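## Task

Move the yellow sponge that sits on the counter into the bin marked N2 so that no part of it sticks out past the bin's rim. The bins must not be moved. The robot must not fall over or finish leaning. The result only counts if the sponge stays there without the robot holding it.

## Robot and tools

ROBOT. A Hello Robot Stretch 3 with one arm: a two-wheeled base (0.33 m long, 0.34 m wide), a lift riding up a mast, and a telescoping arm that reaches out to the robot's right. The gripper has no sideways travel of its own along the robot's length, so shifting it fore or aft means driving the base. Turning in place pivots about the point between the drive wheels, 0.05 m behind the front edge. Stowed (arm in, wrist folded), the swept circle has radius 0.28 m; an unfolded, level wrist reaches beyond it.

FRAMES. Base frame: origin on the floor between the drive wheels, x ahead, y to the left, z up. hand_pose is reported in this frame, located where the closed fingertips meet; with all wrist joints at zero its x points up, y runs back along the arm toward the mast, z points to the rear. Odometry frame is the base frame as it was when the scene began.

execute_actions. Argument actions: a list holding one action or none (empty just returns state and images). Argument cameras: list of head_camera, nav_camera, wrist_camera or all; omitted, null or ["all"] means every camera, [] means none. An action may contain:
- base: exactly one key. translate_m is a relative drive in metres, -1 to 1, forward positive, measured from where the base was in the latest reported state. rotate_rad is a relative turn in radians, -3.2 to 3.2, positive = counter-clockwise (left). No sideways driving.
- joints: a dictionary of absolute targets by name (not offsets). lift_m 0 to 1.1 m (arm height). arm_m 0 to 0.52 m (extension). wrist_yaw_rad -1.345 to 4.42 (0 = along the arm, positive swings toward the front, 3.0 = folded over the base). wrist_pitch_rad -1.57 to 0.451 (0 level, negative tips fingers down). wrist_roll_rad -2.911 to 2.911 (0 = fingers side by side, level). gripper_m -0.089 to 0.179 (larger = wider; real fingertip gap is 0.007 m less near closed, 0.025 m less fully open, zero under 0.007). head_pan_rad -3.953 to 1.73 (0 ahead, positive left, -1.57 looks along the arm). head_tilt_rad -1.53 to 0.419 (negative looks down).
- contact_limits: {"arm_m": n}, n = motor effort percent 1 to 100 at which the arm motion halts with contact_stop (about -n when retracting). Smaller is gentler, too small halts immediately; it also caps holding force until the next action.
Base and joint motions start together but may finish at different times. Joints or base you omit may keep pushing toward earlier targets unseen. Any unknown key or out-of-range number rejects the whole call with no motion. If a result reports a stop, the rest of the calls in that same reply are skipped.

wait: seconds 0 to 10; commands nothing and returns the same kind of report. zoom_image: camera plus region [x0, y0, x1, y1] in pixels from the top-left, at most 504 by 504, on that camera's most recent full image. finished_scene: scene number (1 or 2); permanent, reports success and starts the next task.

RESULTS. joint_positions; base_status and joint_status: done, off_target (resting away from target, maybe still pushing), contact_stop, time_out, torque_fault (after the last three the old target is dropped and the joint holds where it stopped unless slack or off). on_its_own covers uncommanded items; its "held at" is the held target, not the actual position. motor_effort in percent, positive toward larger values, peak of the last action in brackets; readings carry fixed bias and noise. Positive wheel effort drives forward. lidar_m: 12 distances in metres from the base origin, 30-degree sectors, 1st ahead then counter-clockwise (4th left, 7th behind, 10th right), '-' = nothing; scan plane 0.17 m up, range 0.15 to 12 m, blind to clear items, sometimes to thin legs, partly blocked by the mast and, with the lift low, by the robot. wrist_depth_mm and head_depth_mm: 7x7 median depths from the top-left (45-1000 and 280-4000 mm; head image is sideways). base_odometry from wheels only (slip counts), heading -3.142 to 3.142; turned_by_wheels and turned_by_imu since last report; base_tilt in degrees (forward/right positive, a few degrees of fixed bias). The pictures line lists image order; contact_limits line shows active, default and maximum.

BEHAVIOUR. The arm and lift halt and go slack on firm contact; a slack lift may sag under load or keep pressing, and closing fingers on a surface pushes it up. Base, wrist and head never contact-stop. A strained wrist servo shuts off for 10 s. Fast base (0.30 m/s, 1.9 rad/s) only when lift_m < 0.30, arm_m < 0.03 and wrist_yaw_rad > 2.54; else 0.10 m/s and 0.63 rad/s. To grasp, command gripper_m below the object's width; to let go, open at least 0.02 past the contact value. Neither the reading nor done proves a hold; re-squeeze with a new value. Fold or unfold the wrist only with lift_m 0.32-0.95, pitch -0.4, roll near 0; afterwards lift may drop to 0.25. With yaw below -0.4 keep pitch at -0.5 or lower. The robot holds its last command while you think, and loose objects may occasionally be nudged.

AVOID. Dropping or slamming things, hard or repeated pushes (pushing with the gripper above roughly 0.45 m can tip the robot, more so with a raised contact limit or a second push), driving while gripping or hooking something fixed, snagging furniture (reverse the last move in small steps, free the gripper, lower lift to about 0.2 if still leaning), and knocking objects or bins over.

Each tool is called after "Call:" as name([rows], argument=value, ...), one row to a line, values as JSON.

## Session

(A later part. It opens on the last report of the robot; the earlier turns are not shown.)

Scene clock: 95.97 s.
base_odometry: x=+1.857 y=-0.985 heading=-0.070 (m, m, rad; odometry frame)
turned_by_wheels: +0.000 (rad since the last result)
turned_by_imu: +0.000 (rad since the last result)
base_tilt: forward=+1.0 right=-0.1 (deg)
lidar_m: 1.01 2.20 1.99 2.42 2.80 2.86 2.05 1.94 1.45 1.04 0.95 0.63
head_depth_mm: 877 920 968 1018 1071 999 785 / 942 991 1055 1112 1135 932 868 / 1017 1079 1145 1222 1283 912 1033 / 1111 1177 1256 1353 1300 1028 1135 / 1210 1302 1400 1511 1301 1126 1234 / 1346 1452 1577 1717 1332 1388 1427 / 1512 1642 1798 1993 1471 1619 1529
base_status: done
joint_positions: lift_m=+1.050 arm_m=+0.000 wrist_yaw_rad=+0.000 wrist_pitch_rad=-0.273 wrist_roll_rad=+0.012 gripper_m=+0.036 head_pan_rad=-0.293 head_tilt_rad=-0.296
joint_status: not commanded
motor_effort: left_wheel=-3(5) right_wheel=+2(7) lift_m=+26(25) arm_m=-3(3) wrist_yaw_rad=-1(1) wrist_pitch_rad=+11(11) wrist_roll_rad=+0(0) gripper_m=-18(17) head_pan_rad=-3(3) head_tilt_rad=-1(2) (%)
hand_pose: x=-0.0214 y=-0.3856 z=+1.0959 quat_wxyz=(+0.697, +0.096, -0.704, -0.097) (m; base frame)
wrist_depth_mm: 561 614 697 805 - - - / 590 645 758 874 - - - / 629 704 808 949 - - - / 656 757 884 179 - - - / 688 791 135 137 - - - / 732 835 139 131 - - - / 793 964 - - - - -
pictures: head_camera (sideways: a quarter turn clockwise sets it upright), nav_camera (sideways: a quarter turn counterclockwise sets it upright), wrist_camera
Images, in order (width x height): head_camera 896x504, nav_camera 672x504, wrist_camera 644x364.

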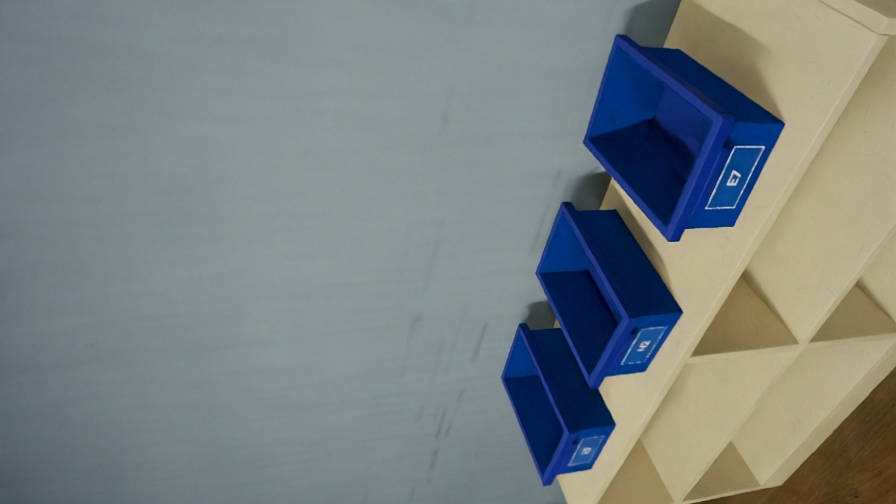

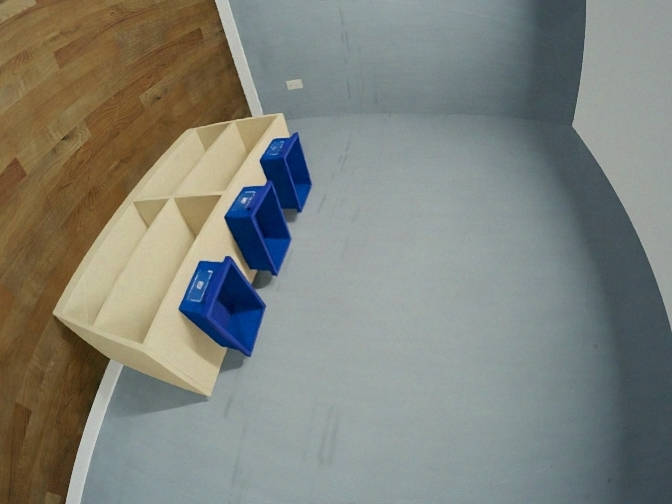

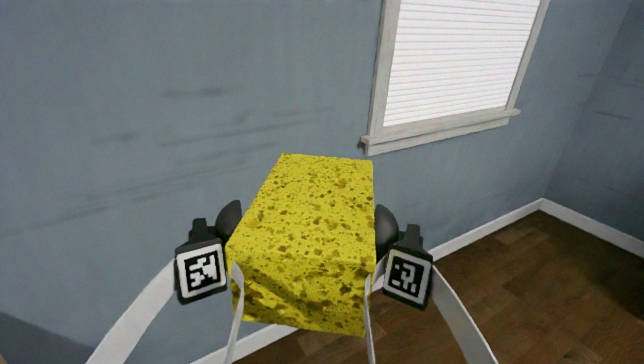

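Middle is N2 or H2; approach.

Call:
execute_actions([
  {"base":{"rotate_rad":0.57},"joints":{"head_pan_rad":-1.57,"head_tilt_rad":-0.7,"lift_m":0.95,"wrist_pitch_rad":-0.6}},
], cameras=[])

Call:
execute_actions([
  {"base":{"translate_m":0.77},"joints":{"arm_m":0.38}},
])

Scene clock: 100.13 s.
base_odometry: x=+1.857 y=-0.985 heading=+0.500 (m, m, rad; odometry frame)
turned_by_wheels: +0.570 (rad since the last result)
turned_by_imu: +0.566 (rad since the last result)
base_tilt: forward=+0.9 right=-0.2 (deg)
lidar_m: 2.19 1.99 2.41 2.78 2.89 2.02 1.94 1.39 1.02 0.80 0.63 1.01
head_depth_mm: 814 919 1058 1200 - - - / 816 921 1054 1219 - - - / 816 920 1059 1219 - - - / 817 921 1054 1233 1402 1342 1166 / 816 923 1054 1206 1394 1312 1170 / 816 921 1056 1090 948 1211 1178 / 818 922 1055 1041 957 1217 1179
base_status: done
joint_positions: lift_m=+0.950 arm_m=+0.000 wrist_yaw_rad=+0.000 wrist_pitch_rad=-0.614 wrist_roll_rad=+0.012 gripper_m=+0.036 head_pan_rad=-1.563 head_tilt_rad=-0.691
joint_status: all done
motor_effort: left_wheel=-1(8) right_wheel=+2(7) lift_m=+13(22) arm_m=-3(3) wrist_yaw_rad=-1(1) wrist_pitch_rad=+7(11) wrist_roll_rad=+0(1) gripper_m=-17(18) head_pan_rad=-2(26) head_tilt_rad=-5(32) (%)
hand_pose: x=-0.0215 y=-0.3410 z=+0.9219 quat_wxyz=(+0.670, +0.213, -0.678, -0.215) (m; base frame)
wrist_depth_mm: 717 716 706 705 694 708 679 / 693 705 787 795 791 783 773 / 541 650 785 938 915 908 891 / 569 581 710 178 - - - / 793 803 136 137 - - - / 928 968 140 131 - - - / 929 961 967 930 995 - -
pictures: none
No camera images: the call's "cameras" was empty. Leave "cameras" out to get every camera's image.

Scene clock: 108.77 s.
base_odometry: x=+2.533 y=-0.616 heading=+0.500 (m, m, rad; odometry frame)
turned_by_wheels: +0.000 (rad since the last result)
turned_by_imu: -0.002 (rad since the last result)
base_tilt: forward=+0.9 right=+0.0 (deg)
lidar_m: 1.42 1.34 2.00 2.76 2.89 2.82 2.71 1.40 0.81 0.60 0.91 0.88
head_depth_mm: 821 893 - 1045 1086 1229 1160 / 821 - 1058 1018 927 1230 1162 / 821 - 1103 1027 931 1230 1174 / 823 914 1037 1060 891 1229 1170 / 824 930 1066 1034 916 1230 1173 / 822 928 1064 1043 949 1234 1179 / 821 928 1052 1052 901 1231 1178
base_status: done
joint_positions: lift_m=+0.950 arm_m=+0.380 wrist_yaw_rad=+0.000 wrist_pitch_rad=-0.614 wrist_roll_rad=+0.012 gripper_m=+0.036 head_pan_rad=-1.563 head_tilt_rad=-0.692
joint_status: all done
motor_effort: left_wheel=-3(4) right_wheel=+2(7) lift_m=+13(13) arm_m=+4(5) wrist_yaw_rad=-1(1) wrist_pitch_rad=+7(7) wrist_roll_rad=+0(0) gripper_m=-18(18) head_pan_rad=-3(3) head_tilt_rad=-5(4) (%)
hand_pose: x=-0.0215 y=-0.7202 z=+0.9218 quat_wxyz=(+0.670, +0.213, -0.678, -0.215) (m; base frame)
wrist_depth_mm: 362 358 357 354 351 349 342 / 413 405 404 399 395 386 384 / 474 472 469 470 452 454 447 / 443 554 487 178 522 500 524 / 421 503 136 138 472 494 466 / 399 448 140 130 451 462 403 / 394 336 398 339 419 422 401
pictures: head_camera (sideways: a quarter turn clockwise sets it upright), nav_camera (sideways: a quarter turn counterclockwise sets it upright), wrist_camera
Images, in order (width x height): head_camera 896x504, nav_camera 672x504, wrist_camera 644x364.

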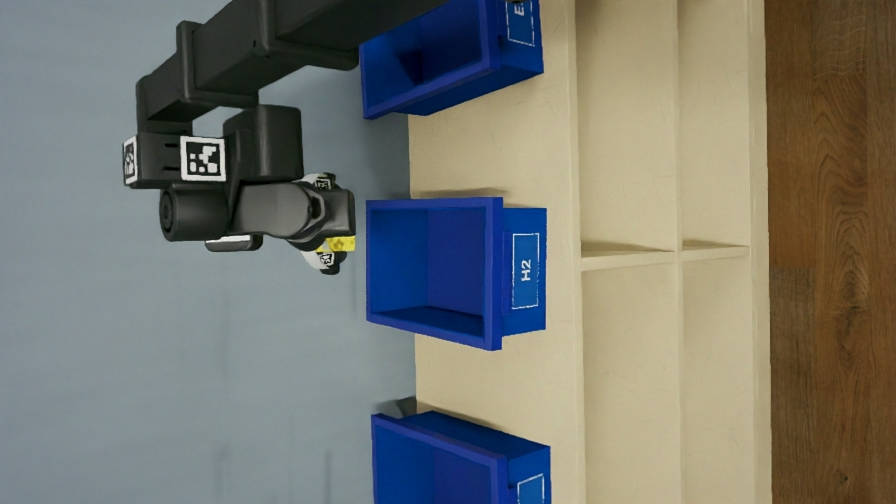

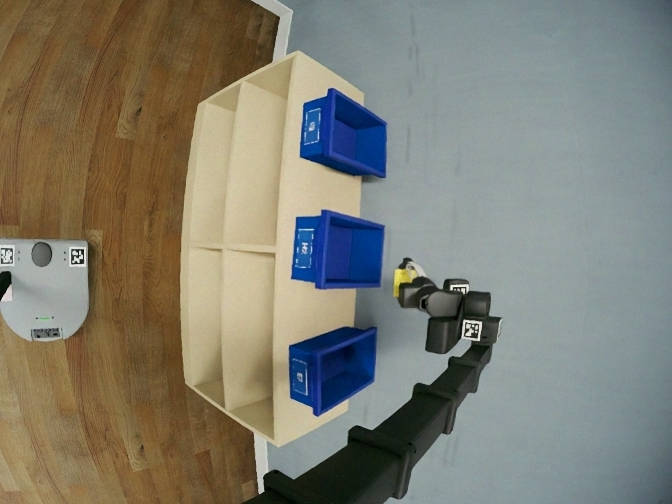

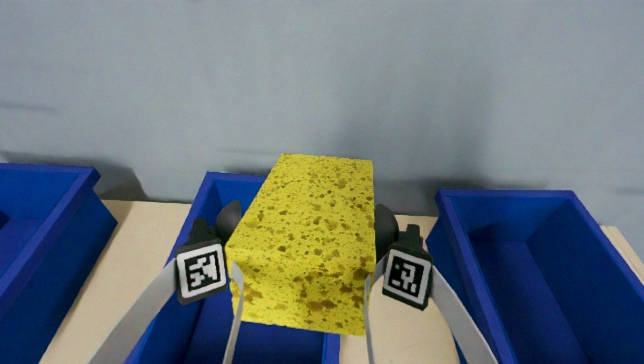

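Call:
execute_actions([
  {"base":{"rotate_rad":1.35},"joints":{"arm_m":0,"lift_m":1.05,"head_pan_rad":-0.6,"head_tilt_rad":-0.45}},
], cameras=[])

Call:
execute_actions([
  {"base":{"translate_m":0.8}},
], cameras=["head_camera","nav_camera"])

Scene clock: 116.10 s.
base_odometry: x=+2.533 y=-0.616 heading=+1.849 (m, m, rad; odometry frame)
turned_by_wheels: +1.350 (rad since the last result)
turned_by_imu: +1.342 (rad since the last result)
base_tilt: forward=+1.0 right=-0.1 (deg)
lidar_m: 2.27 2.76 3.08 2.71 1.84 0.81 0.91 0.60 0.88 1.43 1.43 1.35
head_depth_mm: 1282 1372 1475 1602 1749 1583 1296 / 1370 1489 1613 1735 1879 1603 1306 / 1491 1614 1744 1907 2019 1618 1317 / 1621 1776 1902 1482 1929 1608 1322 / 1768 1975 2088 1328 2104 1624 1318 / 1961 2222 2316 1349 2116 1647 1330 / 2254 2520 2351 2087 2153 1651 1343
base_status: done
joint_positions: lift_m=+1.050 arm_m=+0.000 wrist_yaw_rad=+0.000 wrist_pitch_rad=-0.614 wrist_roll_rad=+0.011 gripper_m=+0.036 head_pan_rad=-0.607 head_tilt_rad=-0.458
joint_status: all done
motor_effort: left_wheel=-2(10) right_wheel=+2(11) lift_m=+26(27) arm_m=-3(3) wrist_yaw_rad=+0(2) wrist_pitch_rad=+7(7) wrist_roll_rad=+0(0) gripper_m=-18(17) head_pan_rad=+2(26) head_tilt_rad=+4(24) (%)
hand_pose: x=-0.0215 y=-0.3409 z=+1.0210 quat_wxyz=(+0.670, +0.213, -0.678, -0.215) (m; base frame)
wrist_depth_mm: - - - - - - 874 / - - - - - - 866 / - - - - - - 861 / - - - 180 - - 781 / - - 136 137 - 919 611 / - - 139 131 - 872 567 / - - - - - 795 564
pictures: none
No camera images: the call's "cameras" was empty. Leave "cameras" out to get every camera's image.

Scene clock: 125.17 s.
base_odometry: x=+2.313 y=+0.153 heading=+1.849 (m, m, rad; odometry frame)
turned_by_wheels: +0.000 (rad since the last result)
turned_by_imu: +0.000 (rad since the last result)
base_tilt: forward=+0.9 right=-0.2 (deg)
lidar_m: 1.98 1.98 2.39 2.89 2.89 1.55 1.39 1.47 1.42 1.26 0.83 1.18
head_depth_mm: 1125 1207 1299 1269 809 709 1269 / 1200 1304 1421 1286 904 723 1303 / 1305 1428 1560 1299 811 1476 1316 / 1422 1568 1719 1121 936 1576 1323 / 1585 1732 1902 1183 983 1636 1327 / 1758 1980 2167 1280 1873 1629 1332 / 1865 1987 2113 1253 2144 1661 1338
base_status: done
joint_positions: lift_m=+1.050 arm_m=+0.000 wrist_yaw_rad=+0.000 wrist_pitch_rad=-0.614 wrist_roll_rad=+0.011 gripper_m=+0.036 head_pan_rad=-0.607 head_tilt_rad=-0.458
joint_status: not commanded
motor_effort: left_wheel=-3(5) right_wheel=+2(8) lift_m=+25(26) arm_m=-2(3) wrist_yaw_rad=-1(2) wrist_pitch_rad=+7(7) wrist_roll_rad=+0(1) gripper_m=-17(17) head_pan_rad=+2(1) head_tilt_rad=+4(4) (%)
hand_pose: x=-0.0215 y=-0.3409 z=+1.0210 quat_wxyz=(+0.670, +0.213, -0.678, -0.215) (m; base frame)
wrist_depth_mm: 871 900 925 980 - - - / 788 786 - - - - - / 547 670 - - - - - / 503 587 613 179 - - - / 476 497 135 137 - - - / 448 468 140 131 - - - / - - - - - - -
pictures: head_camera (sideways: a quarter turn clockwise sets it upright), nav_camera (sideways: a quarter turn counterclockwise sets it upright)
Images, in order (width x height): head_camera 896x504, nav_camera 672x504.

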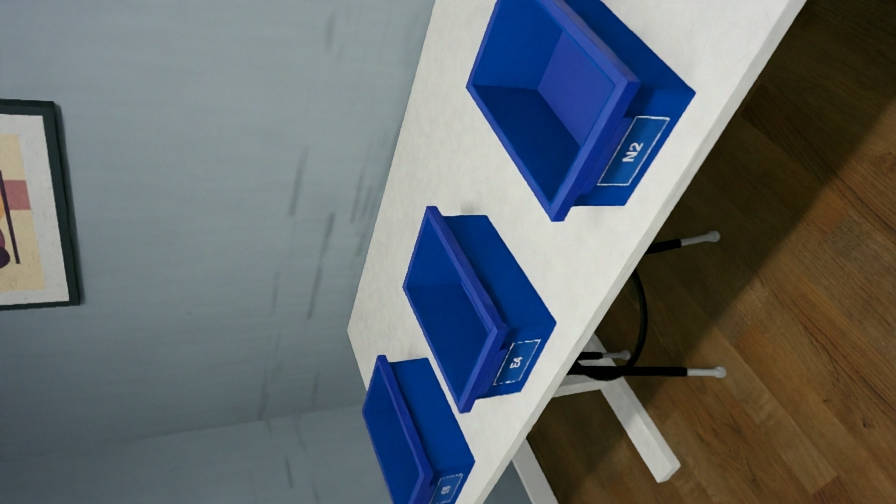

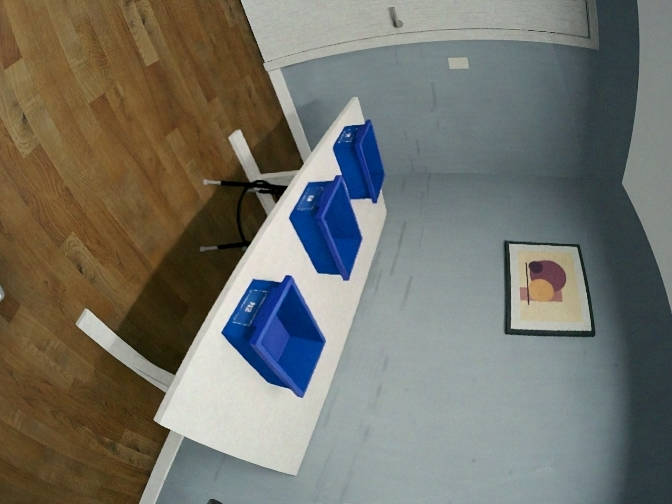

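Call:
execute_actions([
  {"base":{"rotate_rad":0.23},"joints":{"head_pan_rad":-1.57,"head_tilt_rad":-0.7}},
], cameras=[])

Call:
execute_actions([
  {"base":{"translate_m":0.38},"joints":{"arm_m":0.33,"lift_m":0.98}},
])

Scene clock: 129.70 s.
base_odometry: x=+2.313 y=+0.153 heading=+2.079 (m, m, rad; odometry frame)
turned_by_wheels: +0.230 (rad since the last result)
turned_by_imu: +0.228 (rad since the last result)
base_tilt: forward=+1.0 right=-0.2 (deg)
lidar_m: 1.98 2.08 2.91 2.88 2.47 1.55 1.39 1.46 1.30 0.83 1.18 1.22
head_depth_mm: 1047 1142 - - - - 1153 / 1049 1140 - - - - 1160 / 1051 1144 - - - 1296 1164 / 1051 1184 1248 899 765 1362 1167 / 1051 1190 1198 899 767 1368 1178 / 1053 1187 1206 876 770 1371 1177 / 1058 1189 1224 851 733 1381 1188
base_status: done
joint_positions: lift_m=+1.050 arm_m=+0.000 wrist_yaw_rad=+0.000 wrist_pitch_rad=-0.614 wrist_roll_rad=+0.011 gripper_m=+0.036 head_pan_rad=-1.563 head_tilt_rad=-0.691
joint_status: all done
motor_effort: left_wheel=-3(8) right_wheel=+3(7) lift_m=+26(25) arm_m=-3(2) wrist_yaw_rad=-2(2) wrist_pitch_rad=+6(6) wrist_roll_rad=+1(0) gripper_m=-18(18) head_pan_rad=-3(28) head_tilt_rad=-5(24) (%)
hand_pose: x=-0.0215 y=-0.3409 z=+1.0210 quat_wxyz=(+0.670, +0.213, -0.678, -0.215) (m; base frame)
wrist_depth_mm: 998 965 968 966 985 936 959 / 798 635 836 - - - - / 539 607 680 - - - - / 459 523 580 178 - - - / 489 501 136 137 - - - / - - 140 131 - - - / - - - - - - -
pictures: none
No camera images: the call's "cameras" was empty. Leave "cameras" out to get every camera's image.

Scene clock: 134.43 s.
base_odometry: x=+2.128 y=+0.485 heading=+2.079 (m, m, rad; odometry frame)
turned_by_wheels: +0.000 (rad since the last result)
turned_by_imu: -0.001 (rad since the last result)
base_tilt: forward=+1.0 right=-0.1 (deg)
lidar_m: 1.60 1.66 2.35 2.88 2.99 1.90 1.83 1.77 0.86 0.86 0.93 0.92
head_depth_mm: 1052 - 1104 877 751 1345 1156 / 1034 - 1116 823 753 1321 1164 / 1041 - 900 888 717 1355 1162 / 1057 1184 1089 860 727 1361 1170 / 1065 1195 1197 903 767 1379 1172 / 1058 1196 1208 908 773 1374 1182 / 1064 1198 1220 823 754 1391 1181
base_status: done
joint_positions: lift_m=+0.980 arm_m=+0.330 wrist_yaw_rad=+0.000 wrist_pitch_rad=-0.615 wrist_roll_rad=+0.011 gripper_m=+0.036 head_pan_rad=-1.563 head_tilt_rad=-0.692
joint_status: all done
motor_effort: left_wheel=-3(4) right_wheel=+2(8) lift_m=+13(23) arm_m=+4(2) wrist_yaw_rad=-1(2) wrist_pitch_rad=+7(7) wrist_roll_rad=+0(0) gripper_m=-18(18) head_pan_rad=-3(3) head_tilt_rad=-4(5) (%)
hand_pose: x=-0.0215 y=-0.6700 z=+0.9517 quat_wxyz=(+0.670, +0.213, -0.677, -0.215) (m; base frame)
wrist_depth_mm: 679 667 672 646 645 654 635 / 653 672 676 718 696 703 699 / 554 555 574 578 589 651 833 / 411 473 476 179 495 514 993 / 381 423 136 138 338 446 - / 358 373 139 131 366 392 - / 335 334 269 327 298 359 366
pictures: head_camera (sideways: a quarter turn clockwise sets it upright), nav_camera (sideways: a quarter turn counterclockwise sets it upright), wrist_camera
Images, in order (width x height): head_camera 896x504, nav_camera 672x504, wrist_camera 644x364.

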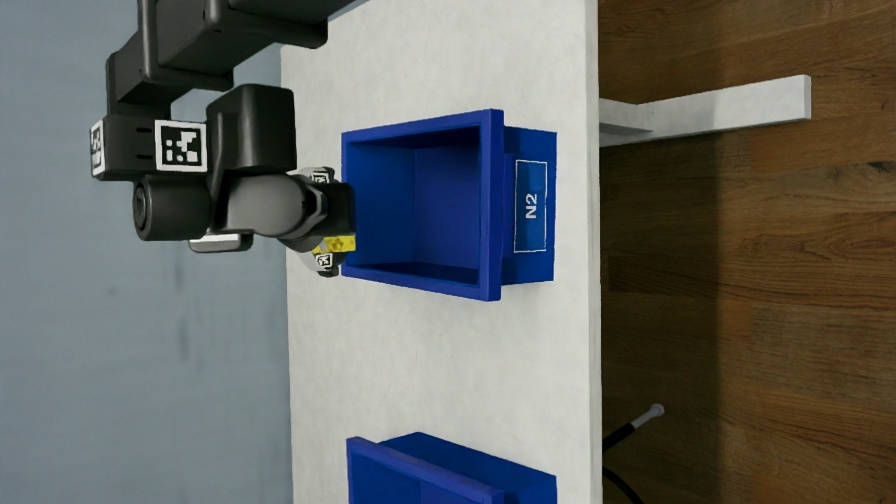

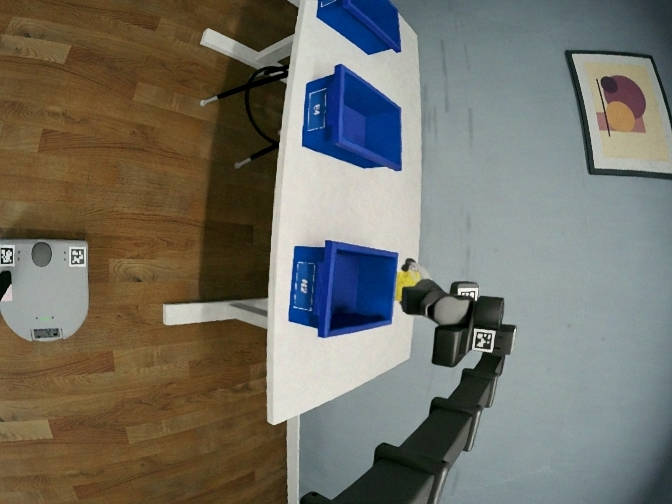

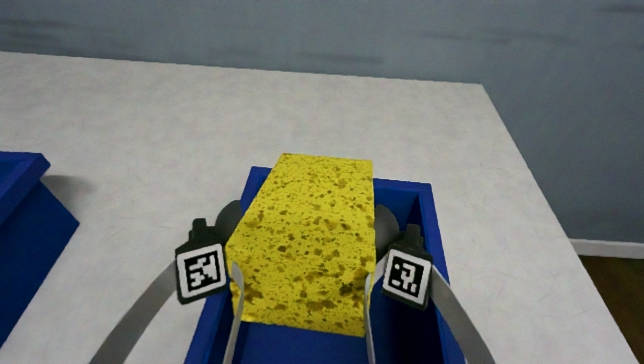

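Call:
execute_actions([
  {"base":{"translate_m":-0.025},"joints":{"arm_m":0.35,"lift_m":0.86}},
], cameras=[])

Call:
execute_actions([
  {"joints":{"gripper_m":0.1}},
], cameras=[])

Call:
execute_actions([
  {"joints":{"lift_m":0.96}},
], cameras=["wrist_camera"])

Call:
finished_scene(scene=1)

Scene clock: 140.87 s.
base_odometry: x=+2.140 y=+0.463 heading=+2.079 (m, m, rad; odometry frame)
turned_by_wheels: +0.000 (rad since the last result)
turned_by_imu: -0.001 (rad since the last result)
base_tilt: forward=+0.9 right=-0.2 (deg)
lidar_m: 1.62 1.69 2.38 2.89 2.97 1.88 1.74 1.76 0.85 0.85 0.96 0.94
head_depth_mm: 1051 1191 1309 - 1118 1314 1154 / 1053 1186 1280 857 752 1315 1160 / 1058 1190 - 686 718 1359 1160 / 1058 1196 1216 860 723 1361 1169 / 1057 1193 1200 847 769 1369 1172 / 1061 1196 1211 911 772 1376 1177 / 1063 1195 1221 850 774 1385 1182
base_status: done
joint_positions: lift_m=+0.860 arm_m=+0.350 wrist_yaw_rad=+0.000 wrist_pitch_rad=-0.615 wrist_roll_rad=+0.011 gripper_m=+0.036 head_pan_rad=-1.563 head_tilt_rad=-0.692
joint_status: all done
motor_effort: left_wheel=-2(8) right_wheel=+2(6) lift_m=+13(13) arm_m=+4(5) wrist_yaw_rad=-2(2) wrist_pitch_rad=+7(7) wrist_roll_rad=+0(0) gripper_m=-18(18) head_pan_rad=-3(3) head_tilt_rad=-5(4) (%)
hand_pose: x=-0.0215 y=-0.6900 z=+0.8317 quat_wxyz=(+0.670, +0.213, -0.677, -0.215) (m; base frame)
wrist_depth_mm: 544 575 585 599 592 603 623 / 443 452 460 474 493 511 693 / 375 365 255 252 239 410 785 / 318 185 268 179 266 341 366 / 281 163 136 137 194 288 308 / 133 156 139 131 203 152 270 / 126 189 226 221 223 127 244
pictures: none
No camera images: the call's "cameras" was empty. Leave "cameras" out to get every camera's image.

Scene clock: 142.00 s.
base_odometry: x=+2.140 y=+0.463 heading=+2.079 (m, m, rad; odometry frame)
turned_by_wheels: +0.000 (rad since the last result)
turned_by_imu: +0.000 (rad since the last result)
base_tilt: forward=+1.0 right=-0.1 (deg)
lidar_m: 1.62 1.69 2.38 2.88 2.97 1.87 1.74 1.76 0.86 0.85 0.97 0.94
head_depth_mm: 1055 1192 1307 - 1118 1317 1156 / 1054 1195 1286 855 754 1322 1163 / 1052 1191 - 685 718 1359 1165 / 1060 1197 1219 863 721 1358 1163 / 1059 1198 1197 846 766 1376 1176 / 1058 1198 1206 907 772 1382 1177 / 1058 1202 1217 850 775 1387 1180
base_status: not commanded
joint_positions: lift_m=+0.860 arm_m=+0.350 wrist_yaw_rad=+0.000 wrist_pitch_rad=-0.615 wrist_roll_rad=+0.011 gripper_m=+0.100 head_pan_rad=-1.563 head_tilt_rad=-0.692
joint_status: all done
motor_effort: left_wheel=-2(2) right_wheel=+2(2) lift_m=+14(13) arm_m=+4(5) wrist_yaw_rad=-2(1) wrist_pitch_rad=+7(7) wrist_roll_rad=+0(0) gripper_m=+0(89) head_pan_rad=-3(3) head_tilt_rad=-4(6) (%)
hand_pose: x=-0.0215 y=-0.6900 z=+0.8317 quat_wxyz=(+0.670, +0.213, -0.677, -0.215) (m; base frame)
wrist_depth_mm: 545 569 586 605 606 614 615 / 442 456 463 474 492 506 702 / 366 372 255 254 239 420 765 / 318 184 293 301 266 340 367 / 277 155 285 286 277 287 304 / 134 146 252 215 215 154 270 / 122 185 228 190 193 140 245
pictures: none
No camera images: the call's "cameras" was empty. Leave "cameras" out to get every camera's image.

Scene clock: 143.73 s.
base_odometry: x=+2.140 y=+0.463 heading=+2.079 (m, m, rad; odometry frame)
turned_by_wheels: +0.000 (rad since the last result)
turned_by_imu: +0.000 (rad since the last result)
base_tilt: forward=+1.0 right=-0.1 (deg)
lidar_m: 1.62 1.69 2.39 2.88 2.96 1.88 1.74 1.76 0.85 0.85 0.97 0.94
head_depth_mm: 1053 1133 - 880 747 1347 1152 / 1051 - 1112 885 753 1319 1161 / 1055 - 897 788 718 1363 1165 / 1059 1173 1132 892 724 1362 1167 / 1060 1194 1194 842 768 1364 1174 / 1060 1199 1212 907 773 1382 1174 / 1064 1203 1215 849 771 1376 1176
base_status: not commanded
joint_positions: lift_m=+0.960 arm_m=+0.350 wrist_yaw_rad=+0.000 wrist_pitch_rad=-0.615 wrist_roll_rad=+0.011 gripper_m=+0.100 head_pan_rad=-1.563 head_tilt_rad=-0.692
joint_status: all done
motor_effort: left_wheel=-2(2) right_wheel=+2(2) lift_m=+25(27) arm_m=+5(3) wrist_yaw_rad=-1(1) wrist_pitch_rad=+7(7) wrist_roll_rad=+0(0) gripper_m=+0(0) head_pan_rad=-3(3) head_tilt_rad=-5(4) (%)
hand_pose: x=-0.0215 y=-0.6900 z=+0.9309 quat_wxyz=(+0.670, +0.213, -0.677, -0.215) (m; base frame)
wrist_depth_mm: 647 652 650 636 634 623 620 / 619 633 660 676 681 710 693 / 514 533 536 545 565 779 791 / 441 449 332 322 474 491 953 / 381 394 361 372 380 419 - / 352 351 335 359 329 370 - / 316 224 309 285 279 334 342
pictures: wrist_camera
Images, in order (width x height): wrist_camera 644x364.

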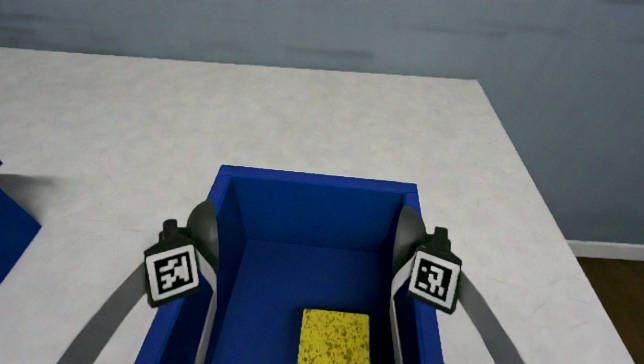

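The scene is finished: the task was done.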